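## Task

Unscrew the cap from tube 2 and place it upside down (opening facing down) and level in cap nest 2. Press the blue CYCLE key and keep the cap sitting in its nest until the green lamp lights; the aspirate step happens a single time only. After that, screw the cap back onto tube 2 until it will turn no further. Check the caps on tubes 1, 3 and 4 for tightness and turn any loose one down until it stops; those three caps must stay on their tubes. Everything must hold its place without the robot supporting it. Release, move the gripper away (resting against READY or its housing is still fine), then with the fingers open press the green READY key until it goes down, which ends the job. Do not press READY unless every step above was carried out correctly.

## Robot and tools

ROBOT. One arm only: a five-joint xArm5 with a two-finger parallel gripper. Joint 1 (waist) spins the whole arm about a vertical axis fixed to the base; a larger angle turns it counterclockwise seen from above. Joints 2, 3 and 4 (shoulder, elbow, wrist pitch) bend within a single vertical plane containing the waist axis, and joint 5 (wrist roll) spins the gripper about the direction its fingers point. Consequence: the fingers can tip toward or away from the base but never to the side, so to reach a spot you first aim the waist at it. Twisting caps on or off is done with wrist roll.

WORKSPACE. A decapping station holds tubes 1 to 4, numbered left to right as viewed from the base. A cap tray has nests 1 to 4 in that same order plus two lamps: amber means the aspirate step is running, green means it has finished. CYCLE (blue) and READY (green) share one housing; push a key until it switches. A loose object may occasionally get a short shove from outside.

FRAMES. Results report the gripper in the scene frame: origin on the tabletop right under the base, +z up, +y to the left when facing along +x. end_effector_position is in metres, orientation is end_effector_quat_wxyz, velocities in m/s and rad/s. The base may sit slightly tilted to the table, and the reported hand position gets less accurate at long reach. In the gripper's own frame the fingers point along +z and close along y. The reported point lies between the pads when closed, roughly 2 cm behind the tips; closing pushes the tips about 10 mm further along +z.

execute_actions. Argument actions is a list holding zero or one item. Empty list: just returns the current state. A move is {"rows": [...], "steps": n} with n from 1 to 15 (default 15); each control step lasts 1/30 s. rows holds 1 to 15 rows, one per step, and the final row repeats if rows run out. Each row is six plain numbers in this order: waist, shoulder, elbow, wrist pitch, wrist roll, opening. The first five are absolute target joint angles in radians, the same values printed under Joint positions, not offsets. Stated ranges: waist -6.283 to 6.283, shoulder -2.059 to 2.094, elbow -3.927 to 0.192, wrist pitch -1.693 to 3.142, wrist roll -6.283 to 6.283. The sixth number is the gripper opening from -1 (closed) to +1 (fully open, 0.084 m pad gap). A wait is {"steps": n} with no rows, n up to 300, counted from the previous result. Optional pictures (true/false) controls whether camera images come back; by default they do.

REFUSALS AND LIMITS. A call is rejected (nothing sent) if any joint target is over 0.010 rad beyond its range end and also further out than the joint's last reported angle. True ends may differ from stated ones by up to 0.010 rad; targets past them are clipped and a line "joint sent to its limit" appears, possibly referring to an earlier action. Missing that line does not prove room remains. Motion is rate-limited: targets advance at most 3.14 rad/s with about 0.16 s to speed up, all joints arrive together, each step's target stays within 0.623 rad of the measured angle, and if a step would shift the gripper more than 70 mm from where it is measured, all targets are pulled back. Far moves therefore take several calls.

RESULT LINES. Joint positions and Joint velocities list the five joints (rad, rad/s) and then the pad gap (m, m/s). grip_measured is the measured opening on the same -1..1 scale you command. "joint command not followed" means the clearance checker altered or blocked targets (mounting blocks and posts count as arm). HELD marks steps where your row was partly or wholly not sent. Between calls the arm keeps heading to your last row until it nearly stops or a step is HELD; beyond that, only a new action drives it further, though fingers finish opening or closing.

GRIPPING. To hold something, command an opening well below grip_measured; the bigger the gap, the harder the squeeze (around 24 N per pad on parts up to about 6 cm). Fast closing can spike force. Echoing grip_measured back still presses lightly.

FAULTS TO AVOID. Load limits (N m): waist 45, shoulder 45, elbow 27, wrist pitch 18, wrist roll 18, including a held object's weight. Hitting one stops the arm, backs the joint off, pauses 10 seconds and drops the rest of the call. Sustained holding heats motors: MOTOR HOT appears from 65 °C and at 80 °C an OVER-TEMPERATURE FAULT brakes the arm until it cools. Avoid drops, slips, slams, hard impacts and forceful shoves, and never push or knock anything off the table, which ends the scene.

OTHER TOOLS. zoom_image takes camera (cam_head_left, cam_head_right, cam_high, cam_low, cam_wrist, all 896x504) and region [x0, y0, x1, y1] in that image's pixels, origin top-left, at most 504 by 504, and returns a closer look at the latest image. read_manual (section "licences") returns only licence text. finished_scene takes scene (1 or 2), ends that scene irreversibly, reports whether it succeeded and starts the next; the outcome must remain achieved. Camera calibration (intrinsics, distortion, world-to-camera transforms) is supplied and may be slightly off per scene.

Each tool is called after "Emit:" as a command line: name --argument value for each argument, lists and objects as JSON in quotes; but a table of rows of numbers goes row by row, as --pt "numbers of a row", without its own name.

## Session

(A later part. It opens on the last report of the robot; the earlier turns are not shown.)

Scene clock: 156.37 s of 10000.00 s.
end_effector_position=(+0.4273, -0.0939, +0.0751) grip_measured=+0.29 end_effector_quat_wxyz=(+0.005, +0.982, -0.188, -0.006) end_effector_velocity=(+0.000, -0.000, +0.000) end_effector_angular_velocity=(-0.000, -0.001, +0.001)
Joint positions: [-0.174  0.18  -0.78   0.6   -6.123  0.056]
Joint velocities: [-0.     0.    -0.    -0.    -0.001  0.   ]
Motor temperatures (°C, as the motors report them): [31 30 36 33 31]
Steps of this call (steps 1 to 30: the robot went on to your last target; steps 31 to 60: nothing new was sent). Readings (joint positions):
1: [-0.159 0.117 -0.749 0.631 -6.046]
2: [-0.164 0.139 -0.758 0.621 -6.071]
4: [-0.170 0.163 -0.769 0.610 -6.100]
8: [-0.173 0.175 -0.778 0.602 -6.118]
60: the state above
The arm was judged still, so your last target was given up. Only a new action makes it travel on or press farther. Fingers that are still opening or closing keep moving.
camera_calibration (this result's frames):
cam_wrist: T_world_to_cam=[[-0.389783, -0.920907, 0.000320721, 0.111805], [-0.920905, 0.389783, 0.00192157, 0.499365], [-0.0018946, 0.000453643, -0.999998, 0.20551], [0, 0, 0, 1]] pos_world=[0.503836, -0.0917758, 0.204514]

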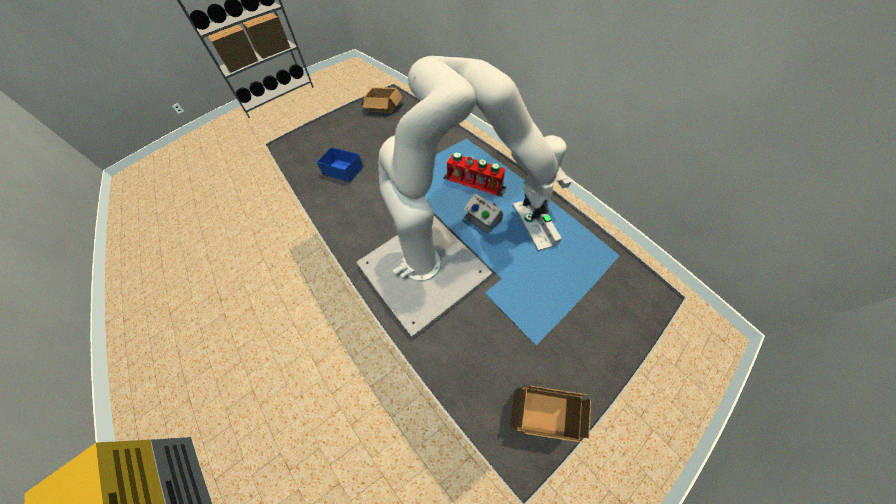

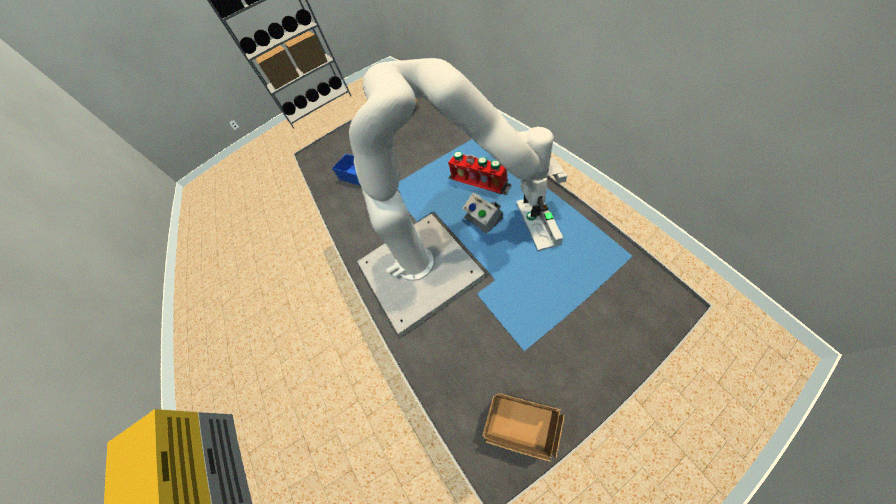

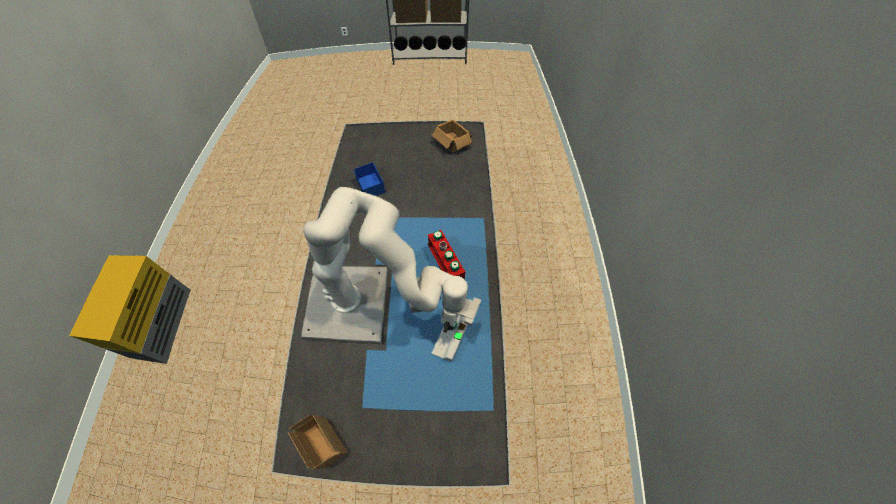

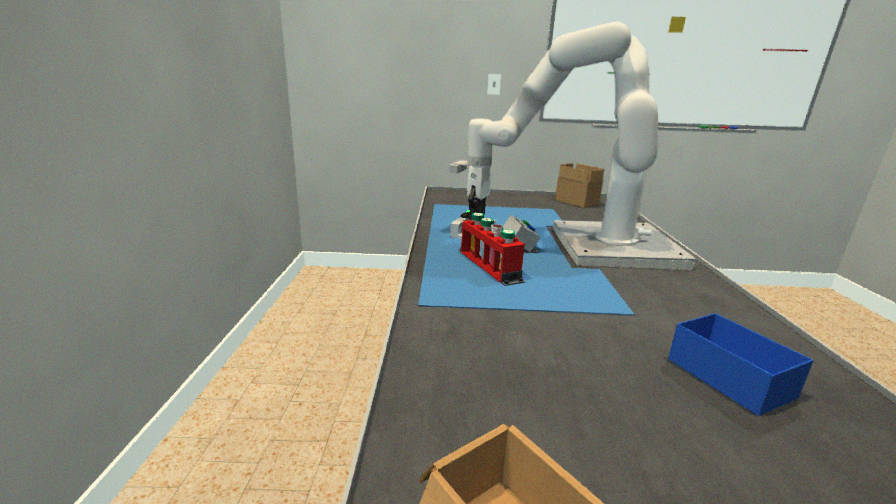

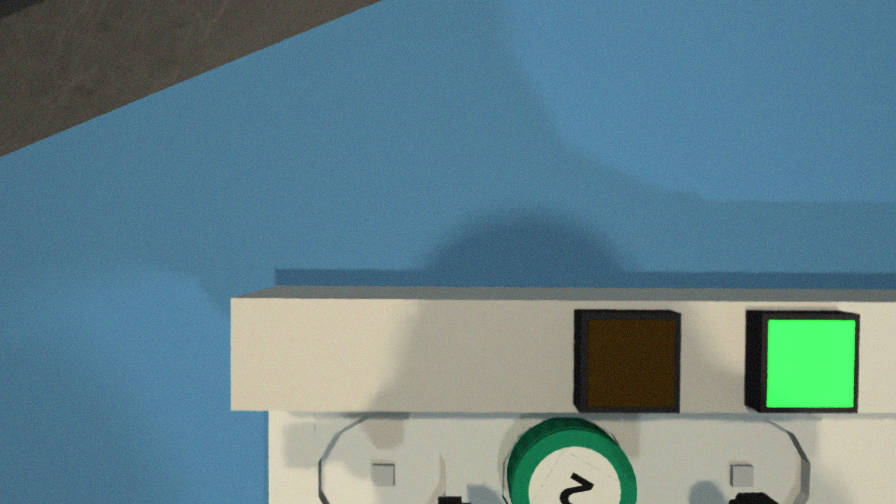

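Emit:
execute_actions --actions '[{"rows":[[-0.174,0.25,-0.787,0.537,-6.123,0.3],[-0.174,0.25,-0.787,0.537,-6.123,0.3],[-0.174,0.293,-0.788,0.495,-6.123,0.3],[-0.174,0.293,-0.788,0.495,-6.123,0.3],[-0.174,0.293,-0.788,0.495,-6.123,0.3],[-0.174,0.293,-0.788,0.495,-6.123,0.3],[-0.174,0.293,-0.788,0.495,-6.123,0.3],[-0.174,0.293,-0.788,0.495,-6.123,-0.8]],"steps":15}]' --pictures false

Emit:
execute_actions --actions '[{"rows":[[-0.174,0.293,-0.788,0.495,-6.123,-0.8],[-0.174,0.293,-0.788,0.495,-6.123,-0.8],[-0.174,0.2,-0.785,0.585,-6.123,-0.8],[-0.174,0.2,-0.785,0.585,-6.123,-0.8],[-0.174,0.2,-0.785,0.585,-6.123,-0.8],[-0.174,-0.15,-0.8,0.95,-6.123,-0.8],[-0.174,-0.15,-0.8,0.95,-6.123,-0.8],[-0.174,-0.15,-0.8,0.95,-6.123,-0.8],[-0.174,-0.15,-0.8,0.95,-6.123,-0.8],[-0.174,-0.15,-0.8,0.95,-6.123,-0.8],[-0.174,-0.15,-0.8,0.95,-6.123,-0.8],[-0.174,-0.15,-0.8,0.95,-6.123,-0.8],[0.2,-0.15,-0.83,0.98,-6.123,-0.8]],"steps":15}]' --pictures false

Emit:
execute_actions --actions '[{"rows":[[0.527,-0.12,-0.85,0.97,-6.123,-0.8],[0.527,-0.12,-0.85,0.97,-6.123,-0.8],[0.527,-0.12,-0.85,0.97,-6.123,-0.8],[0.527,-0.12,-0.85,0.97,-6.123,-0.8],[0.527,-0.12,-0.85,0.97,-6.123,-0.8],[0.527,-0.12,-0.85,0.97,-6.123,-0.8],[0.527,-0.12,-0.85,0.97,-6.123,-0.8],[0.527,-0.12,-0.85,0.97,-6.123,-0.8],[0.527,-0.12,-0.85,0.97,-6.123,-0.8],[0.527,-0.04,-0.833,0.873,-6.123,-0.8]],"steps":15}]'

Scene clock: 164.90 s of 10000.00 s.
end_effector_position=(+0.4298, -0.0949, +0.0370) grip_measured=-0.26 end_effector_quat_wxyz=(+0.005, +0.982, -0.188, -0.007) end_effector_velocity=(+0.003, -0.001, -0.003) end_effector_angular_velocity=(-0.002, -0.008, -0.001)
Joint positions: [-0.174  0.29  -0.787  0.498 -6.123  0.033]
Joint velocities: [-0.001  0.01  -0.003 -0.016  0.001 -0.   ]
Motor temperatures (°C, as the motors report them): [31 31 36 33 31]
Steps of this call (steps 1 to 241: nothing new was sent; steps 242 to 256: all 15 steps of this action). Readings (joint positions):
242: [-0.174 0.180 -0.780 0.600 -6.123]
243: [-0.174 0.182 -0.780 0.597 -6.123]
245: [-0.174 0.207 -0.785 0.572 -6.123]
249: [-0.174 0.274 -0.784 0.516 -6.123]
256: the state above

Scene clock: 165.40 s of 10000.00 s.
end_effector_position=(+0.4234, -0.0878, +0.1464) grip_measured=-0.26 end_effector_quat_wxyz=(+0.005, +0.983, -0.183, -0.002) end_effector_velocity=(+0.040, +0.184, +0.220) end_effector_angular_velocity=(-0.020, -0.120, +0.433)
Joint positions: [-0.164 -0.002 -0.799  0.792 -6.123  0.033]
Joint velocities: [ 0.433 -0.514 -0.104  0.492  0.001  0.   ]
Motor temperatures (°C, as the motors report them): [31 31 36 33 31]
Steps of this call (steps 1 to 15: all 15 steps of this action). Readings (joint positions):
1: [-0.174 0.290 -0.787 0.497 -6.123]
2: [-0.174 0.291 -0.788 0.497 -6.123]
4: [-0.174 0.290 -0.788 0.499 -6.123]
8: [-0.174 0.214 -0.786 0.576 -6.123]
15: the state above

Scene clock: 165.90 s of 10000.00 s.
end_effector_position=(+0.4195, +0.0931, +0.1702) grip_measured=-0.26 end_effector_quat_wxyz=(+0.003, +1.000, +0.028, -0.007) end_effector_velocity=(-0.079, +0.357, -0.020) end_effector_angular_velocity=(+0.005, +0.039, +0.854)
Joint positions: [ 0.26  -0.053 -0.825  0.877 -6.123  0.033]
Joint velocities: [ 0.854  0.056 -0.012 -0.01   0.     0.   ]
Motor temperatures (°C, as the motors report them): [31 31 36 33 31]
Steps of this call (steps 1 to 15: all 15 steps of this action). Readings (joint positions):
1: [-0.143 -0.015 -0.802 0.806 -6.123]
2: [-0.112 -0.022 -0.805 0.816 -6.123]
4: [-0.050 -0.029 -0.807 0.832 -6.123]
8: [0.062 -0.046 -0.815 0.859 -6.123]
15: the state above
camera_calibration (this result's frames):
cam_wrist: T_world_to_cam=[[0.0339782, -0.999409, -0.00529372, 0.111408], [-0.999407, -0.0340063, 0.00531832, 0.490919], [-0.0054952, 0.00510987, -0.999972, 0.301523], [0, 0, 0, 1]] pos_world=[0.4885, 0.126495, 0.299493]

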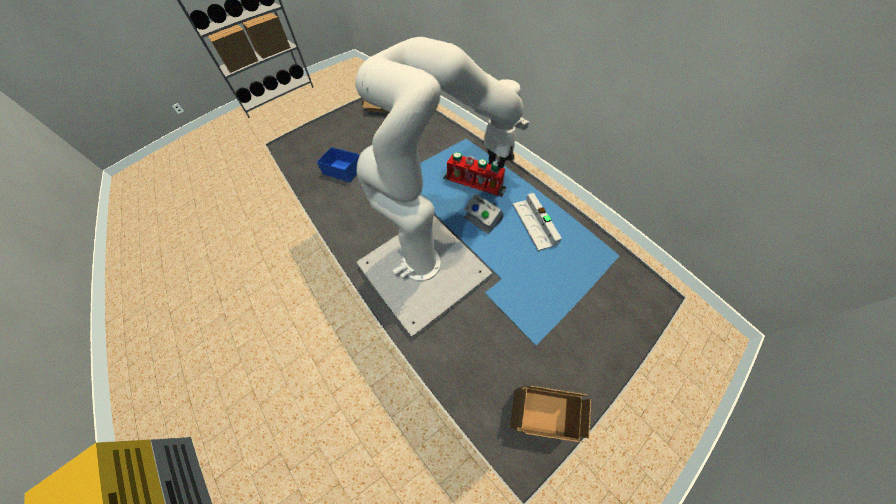

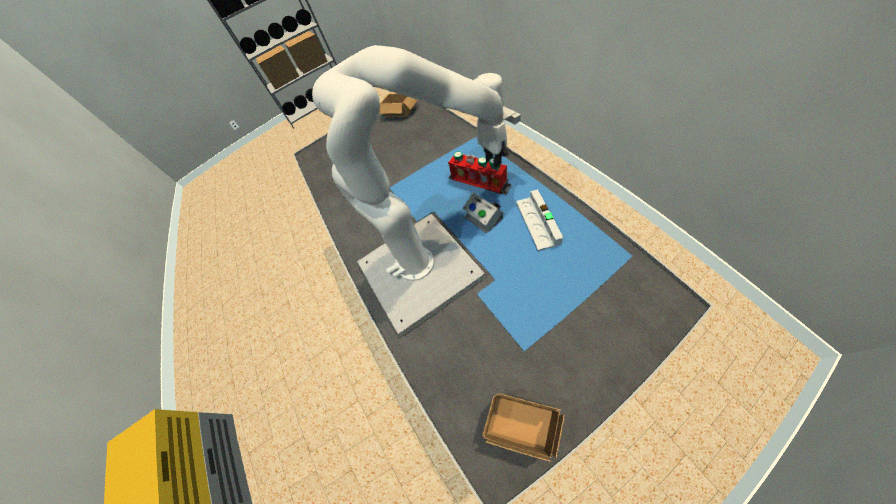

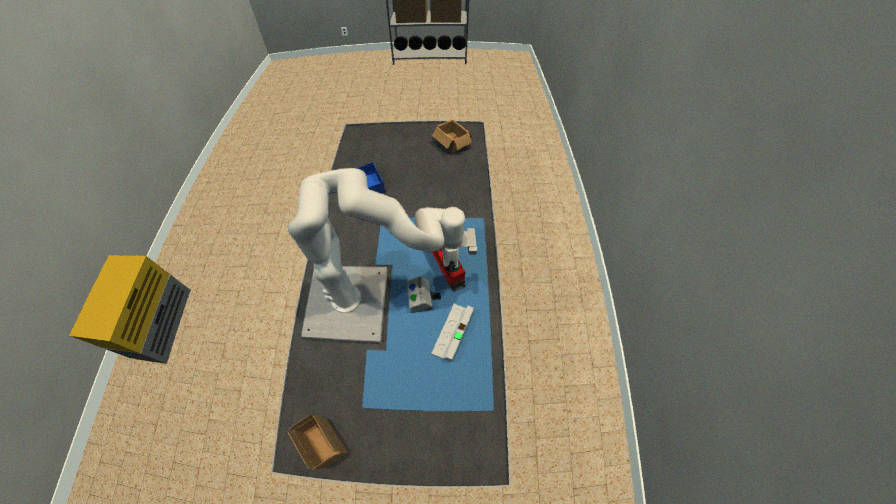

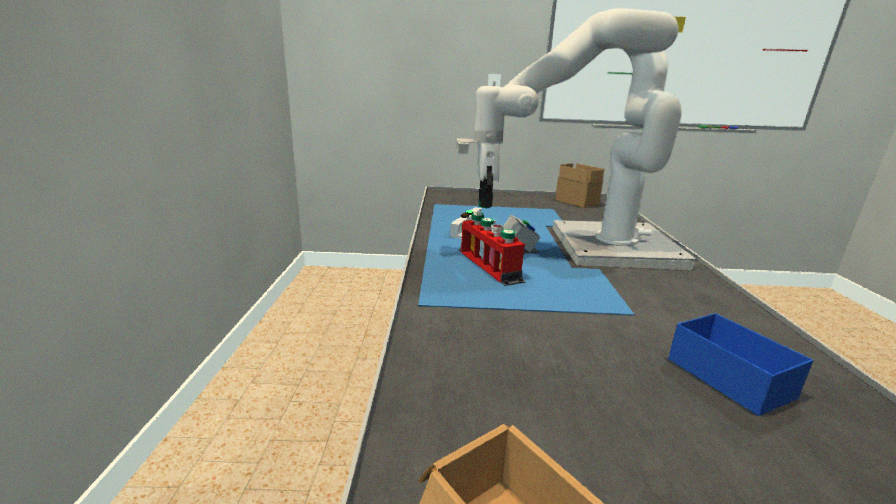

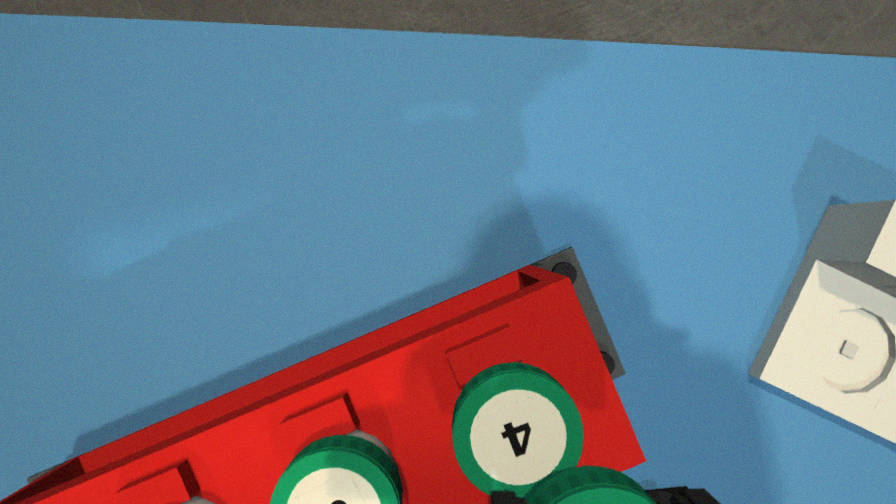

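Emit:
execute_actions --actions '[{"rows":[[0.527,-0.04,-0.833,0.873,-6.123,-0.8],[0.527,-0.04,-0.833,0.873,-6.123,-0.8],[0.527,-0.04,-0.833,0.873,-6.123,-0.8],[0.527,-0.04,-0.833,0.873,-6.123,-0.8],[0.527,-0.04,-0.833,0.873,-6.123,-0.8],[0.527,-0.04,-0.833,0.873,-6.123,-0.8],[0.527,-0.04,-0.833,0.873,-6.123,-0.8],[0.527,-0.04,-0.833,0.873,-6.123,-0.8],[0.527,-0.02,-0.829,0.849,-6.123,-0.8],[0.527,-0.005,-0.826,0.831,-6.123,-0.8]],"steps":15}]'

Emit:
zoom_image --camera "cam_low" --region '[440,170,550,250]'

Emit:
zoom_image --camera "cam_head_right" --region '[430,110,520,190]'

Scene clock: 171.80 s of 10000.00 s.
end_effector_position=(+0.3842, +0.2017, +0.1556) grip_measured=-0.26 end_effector_quat_wxyz=(+0.003, +0.987, +0.161, -0.009) end_effector_velocity=(-0.001, -0.000, -0.045) end_effector_angular_velocity=(-0.012, +0.023, +0.001)
Joint positions: [ 0.527 -0.011 -0.826  0.84  -6.123  0.033]
Joint velocities: [ 0.     0.096  0.029 -0.099 -0.001 -0.   ]
Motor temperatures (°C, as the motors report them): [31 31 36 33 31]
Steps of this call (steps 1 to 30: the robot went on to your last target; steps 31 to 162: nothing new was sent; steps 163 to 177: all 15 steps of this action). Readings (joint positions):
163: [0.527 -0.040 -0.833 0.873 -6.123]
164: [0.527 -0.040 -0.833 0.873 -6.123]
166: [0.527 -0.040 -0.833 0.873 -6.123]
170: [0.527 -0.040 -0.833 0.873 -6.123]
177: the state above
camera_calibration (this result's frames):
cam_wrist: T_world_to_cam=[[0.295946, -0.955165, -0.00872743, 0.112108], [-0.955131, -0.296025, 0.00974583, 0.494613], [-0.0118924, 0.00545159, -0.999914, 0.288553], [0, 0, 0, 1]] pos_world=[0.442673, 0.251926, 0.284686]

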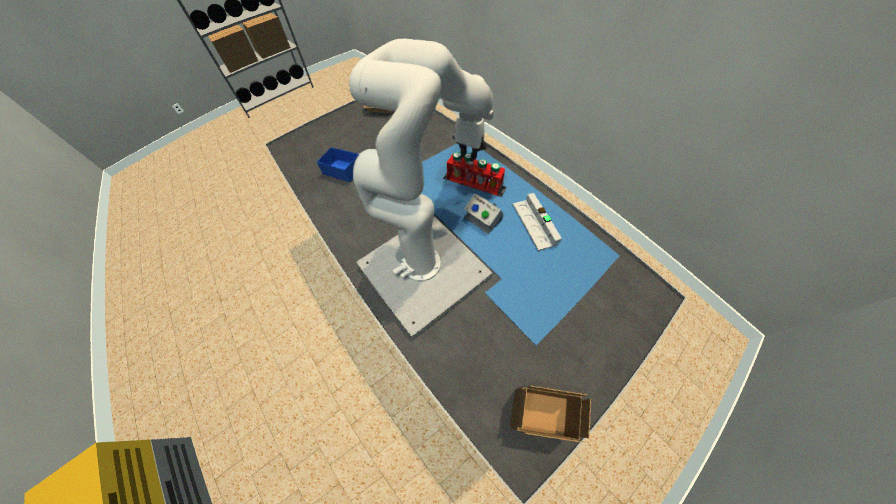

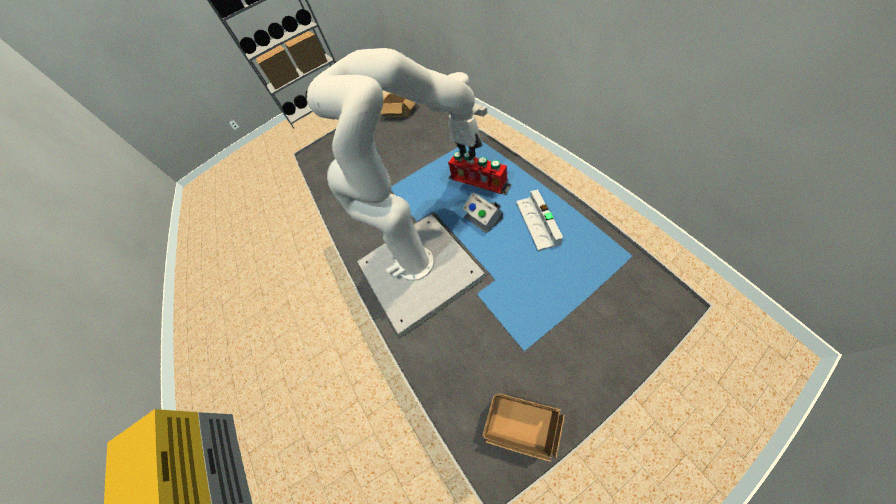

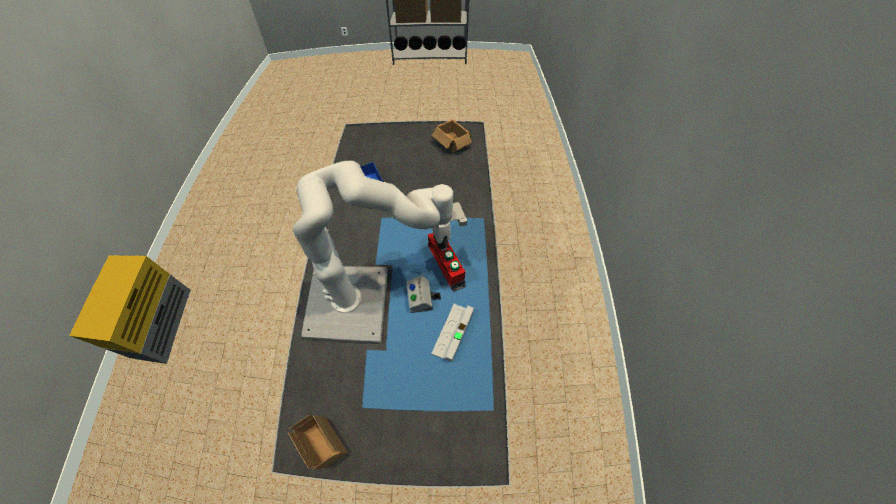

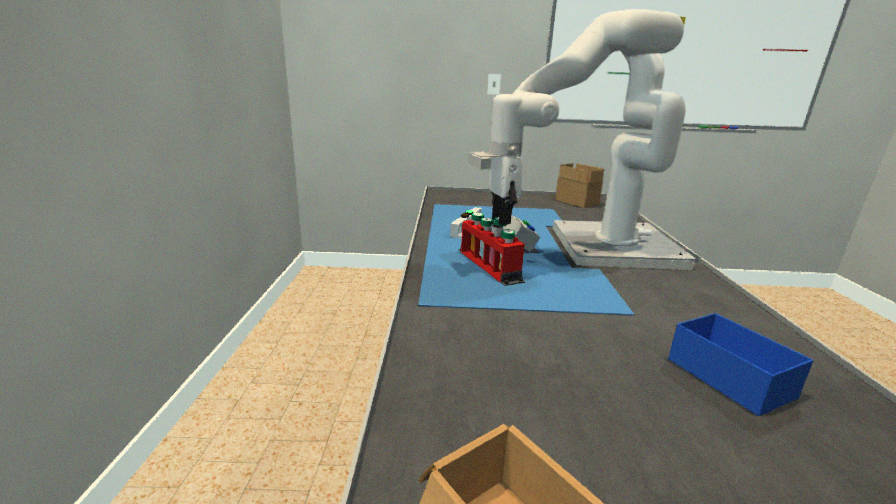

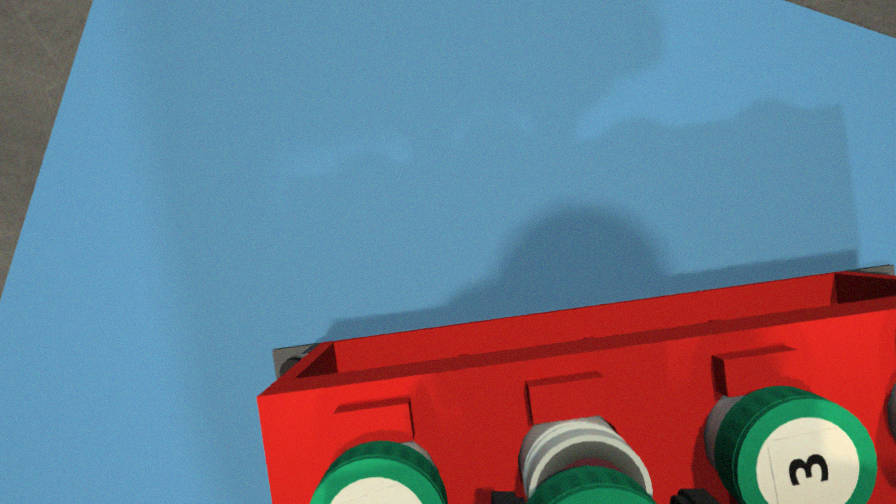

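Region (440, 170, 550, 250) of cam_low's 896x504 image, scaled by 4.582, with more detail than that image has; it fills the top 367 rows of this view, and the rest is white.

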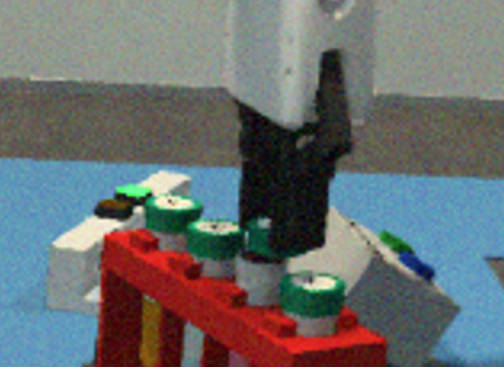

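Region (430, 110, 520, 190) of cam_head_right's 896x504 image, scaled by 5.600, with more detail than that image has.

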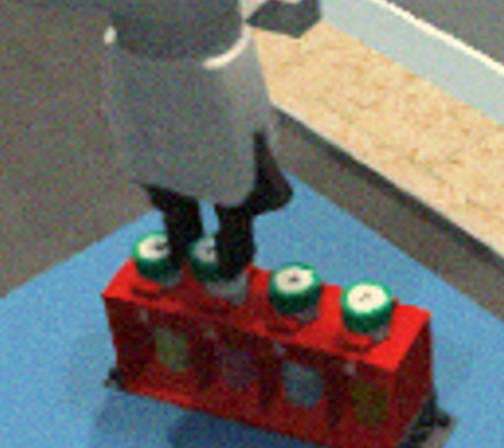

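Emit:
execute_actions --actions '[{"rows":[[0.527,-0.005,-0.826,0.831,-5.6,-0.8],[0.527,-0.005,-0.826,0.831,-5.0,-0.8],[0.527,-0.005,-0.826,0.831,-5.0,-0.8],[0.527,-0.005,-0.826,0.831,-5.0,-0.8],[0.527,-0.005,-0.826,0.831,-5.0,-0.8],[0.527,-0.005,-0.826,0.831,-5.0,-0.8],[0.527,-0.005,-0.826,0.831,-5.0,-0.8],[0.527,-0.005,-0.826,0.831,-5.0,-0.8],[0.527,-0.005,-0.826,0.831,-5.0,-0.8],[0.527,0.005,-0.824,0.819,-5.0,-0.8],[0.527,0.012,-0.822,0.81,-5.0,-0.8],[0.527,0.02,-0.82,0.8,-5.0,-0.8]],"steps":15}]'

Emit:
zoom_image --camera "cam_low" --region '[450,180,540,250]'

Scene clock: 176.33 s of 10000.00 s.
end_effector_position=(+0.3861, +0.2027, +0.1512) grip_measured=-0.26 end_effector_quat_wxyz=(+0.005, +0.955, -0.295, -0.005) end_effector_velocity=(+0.012, +0.007, -0.052) end_effector_angular_velocity=(-0.017, -0.028, -1.993)
Joint positions: [ 0.527  0.001 -0.825  0.823 -5.2    0.033]
Joint velocities: [ 0.001  0.128  0.023 -0.168  1.993 -0.   ]
Motor temperatures (°C, as the motors report them): [31 31 36 33 31]
Steps of this call (steps 1 to 15: the robot went on to your last target; steps 16 to 121: nothing new was sent; steps 122 to 136: all 15 steps of this action). Readings (joint positions):
122: [0.527 -0.005 -0.826 0.831 -6.123]
123: [0.527 -0.005 -0.826 0.831 -6.119]
125: [0.527 -0.005 -0.826 0.831 -6.076]
129: [0.527 -0.005 -0.826 0.831 -5.799]
136: the state above
camera_calibration (this result's frames):
cam_wrist: T_world_to_cam=[[-0.5831, -0.8124, 0.000793474, 0.421504], [-0.8124, 0.583098, -0.00172639, 0.265156], [0.000939847, -0.00165128, -0.999998, 0.280693], [0, 0, 0, 1]] pos_world=[0.460928, 0.188281, 0.280816]

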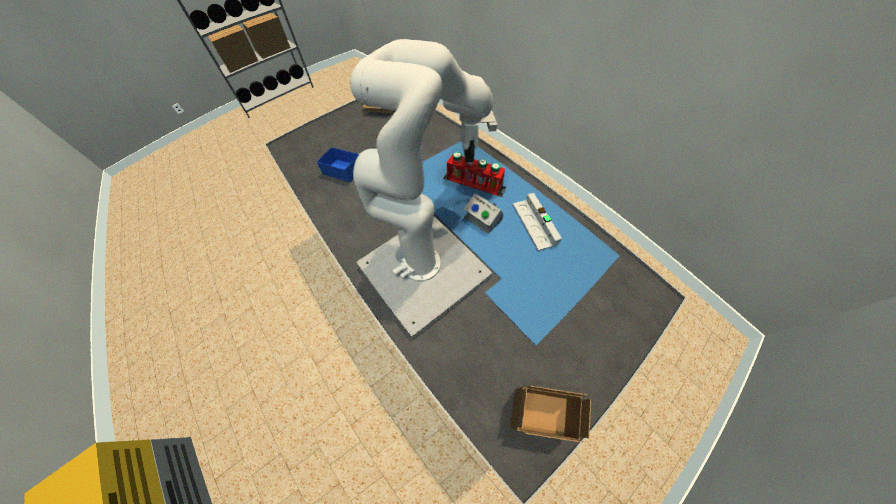

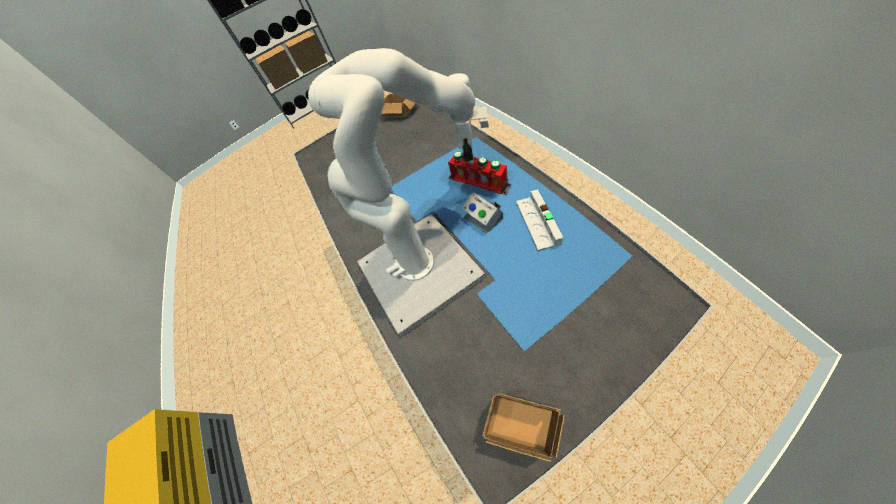

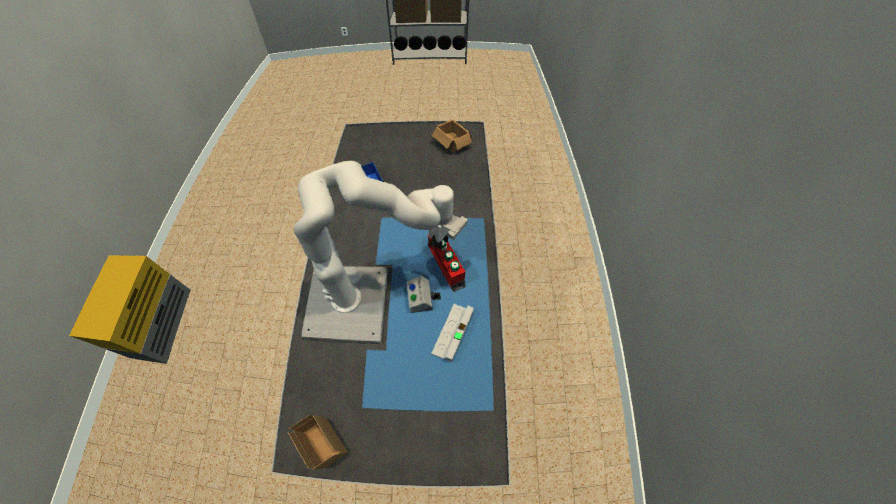

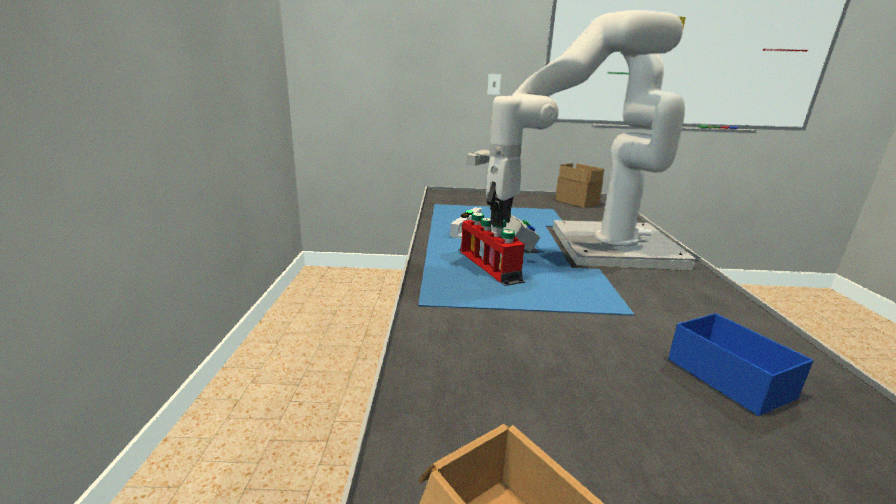

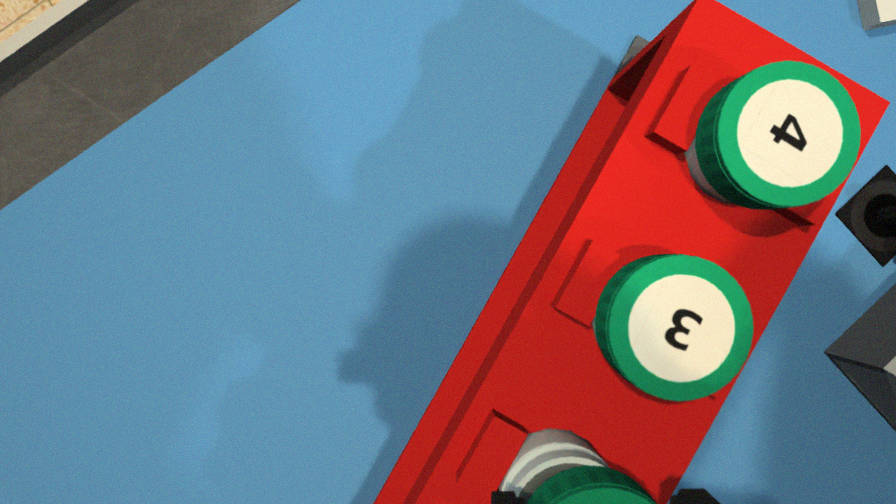

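Region (450, 180, 540, 250) of cam_low's 896x504 image, scaled by 5.600, with more detail than that image has.

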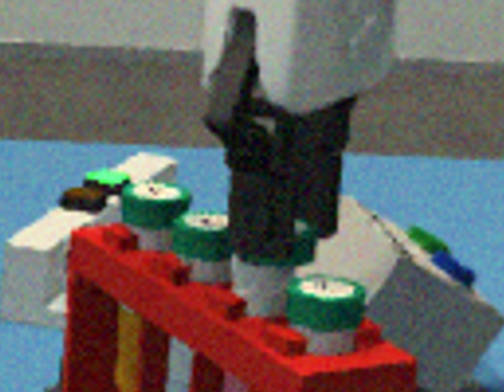

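Emit:
execute_actions --actions '[{"rows":[[0.527,0.02,-0.82,0.8,-5.0,-0.8],[0.527,0.02,-0.82,0.8,-5.0,-0.8],[0.527,0.025,-0.818,0.793,-5.0,-0.8],[0.527,0.03,-0.817,0.787,-5.0,-0.8],[0.527,0.03,-0.817,0.787,-5.0,-0.8],[0.527,0.033,-0.816,0.783,-5.0,-0.8],[0.527,0.033,-0.816,0.783,-4.7,-0.8],[0.527,0.035,-0.816,0.781,-4.4,-0.8]],"steps":15}]'

Emit:
zoom_image --camera "cam_low" --region '[450,180,540,250]'

Scene clock: 182.47 s of 10000.00 s.
end_effector_position=(+0.3899, +0.2042, +0.1380) grip_measured=-0.25 end_effector_quat_wxyz=(+0.003, +0.829, -0.560, -0.002) end_effector_velocity=(+0.004, +0.001, -0.005) end_effector_angular_velocity=(-0.009, -0.014, -2.111)
Joint positions: [ 0.526  0.034 -0.82   0.776 -4.612  0.033]
Joint velocities: [-0.002  0.017  0.    -0.026  2.109  0.   ]
Motor temperatures (°C, as the motors report them): [31 31 36 33 31]
Steps of this call (steps 1 to 30: the robot went on to your last target; steps 31 to 169: nothing new was sent; steps 170 to 184: all 15 steps of this action). Readings (joint positions):
170: [0.527 0.020 -0.822 0.796 -5.000]
171: [0.527 0.020 -0.822 0.796 -5.000]
173: [0.527 0.020 -0.822 0.796 -5.000]
177: [0.525 0.028 -0.820 0.786 -4.996]
184: the state above
camera_calibration (this result's frames):
cam_wrist: T_world_to_cam=[[-0.936024, -0.351907, -0.00461618, 0.469174], [-0.351859, 0.936011, -0.00886002, 0.0166793], [0.0074387, -0.00666894, -0.99995, 0.265974], [0, 0, 0, 1]] pos_world=[0.443048, 0.151267, 0.268274]

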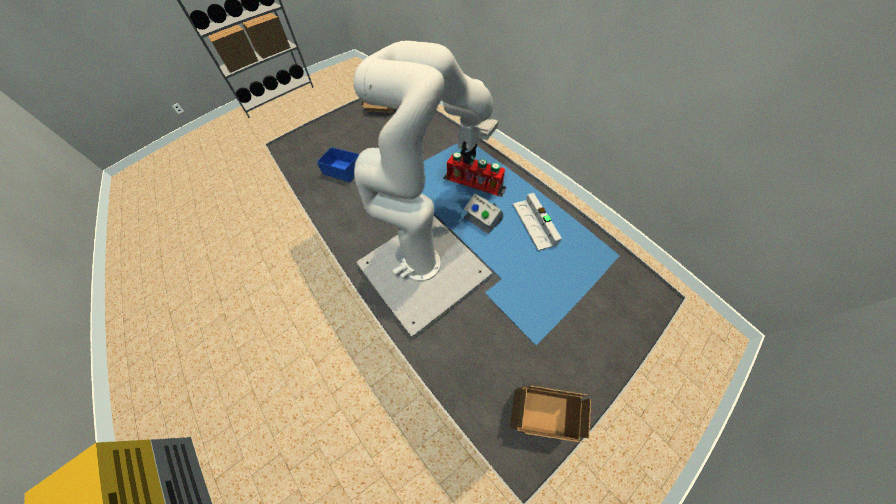

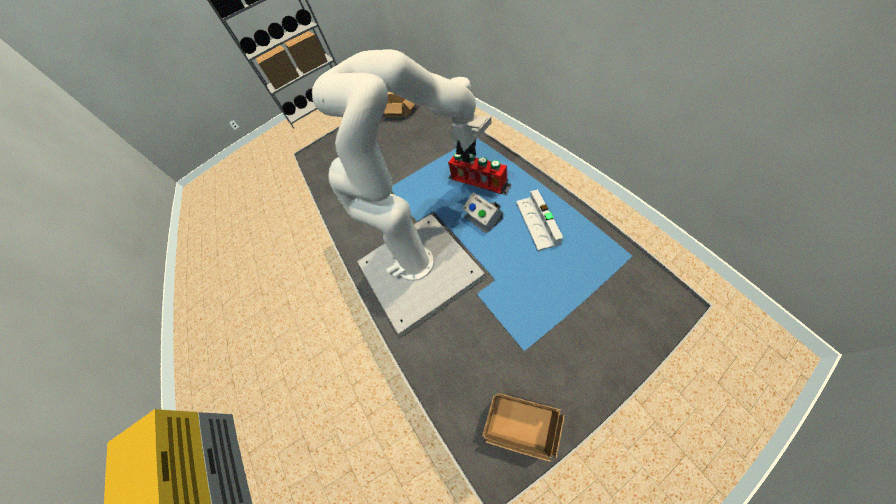

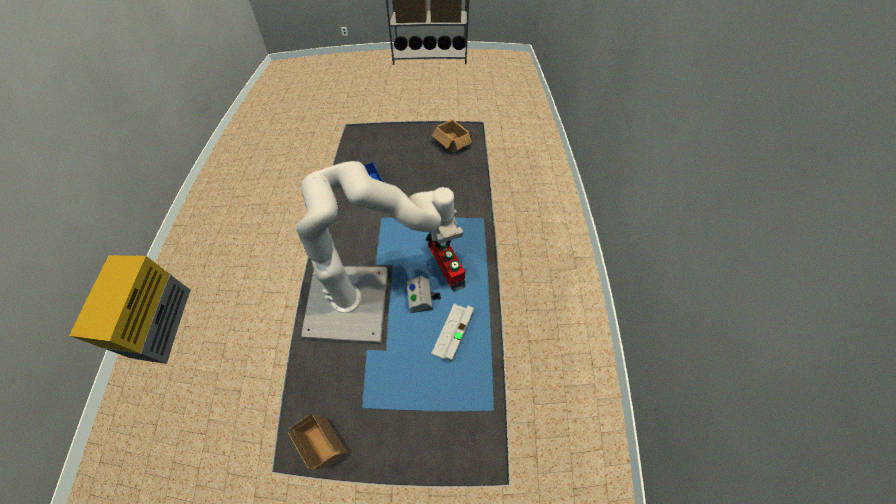

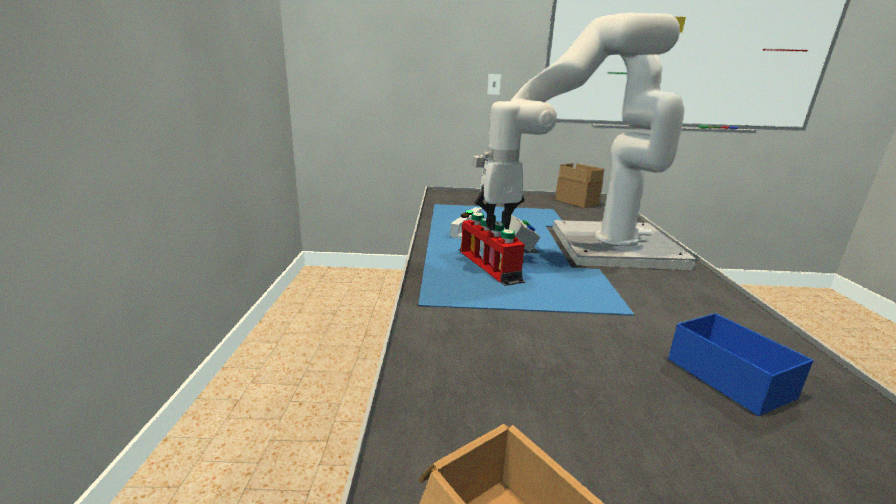

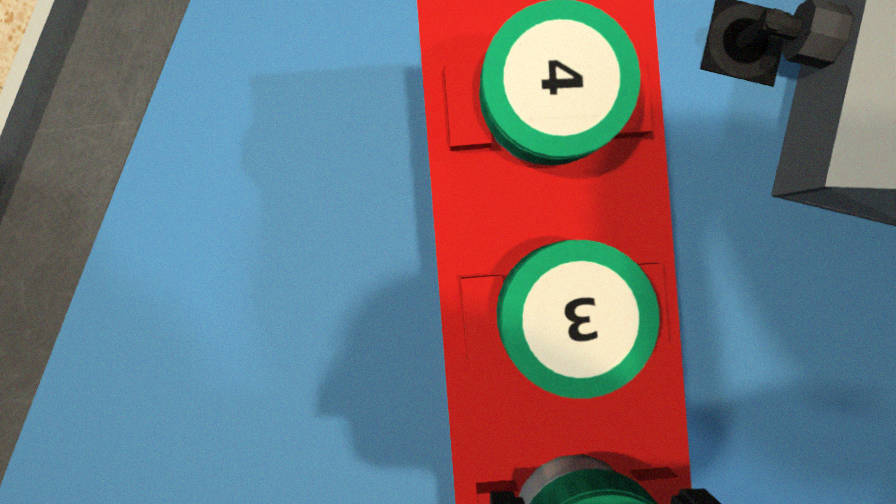

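Region (450, 180, 540, 250) of cam_low's 896x504 image, scaled by 5.600, with more detail than that image has.

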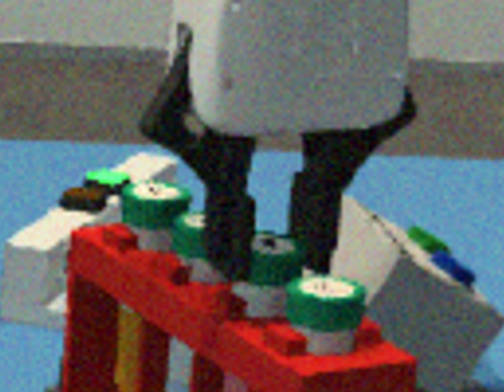

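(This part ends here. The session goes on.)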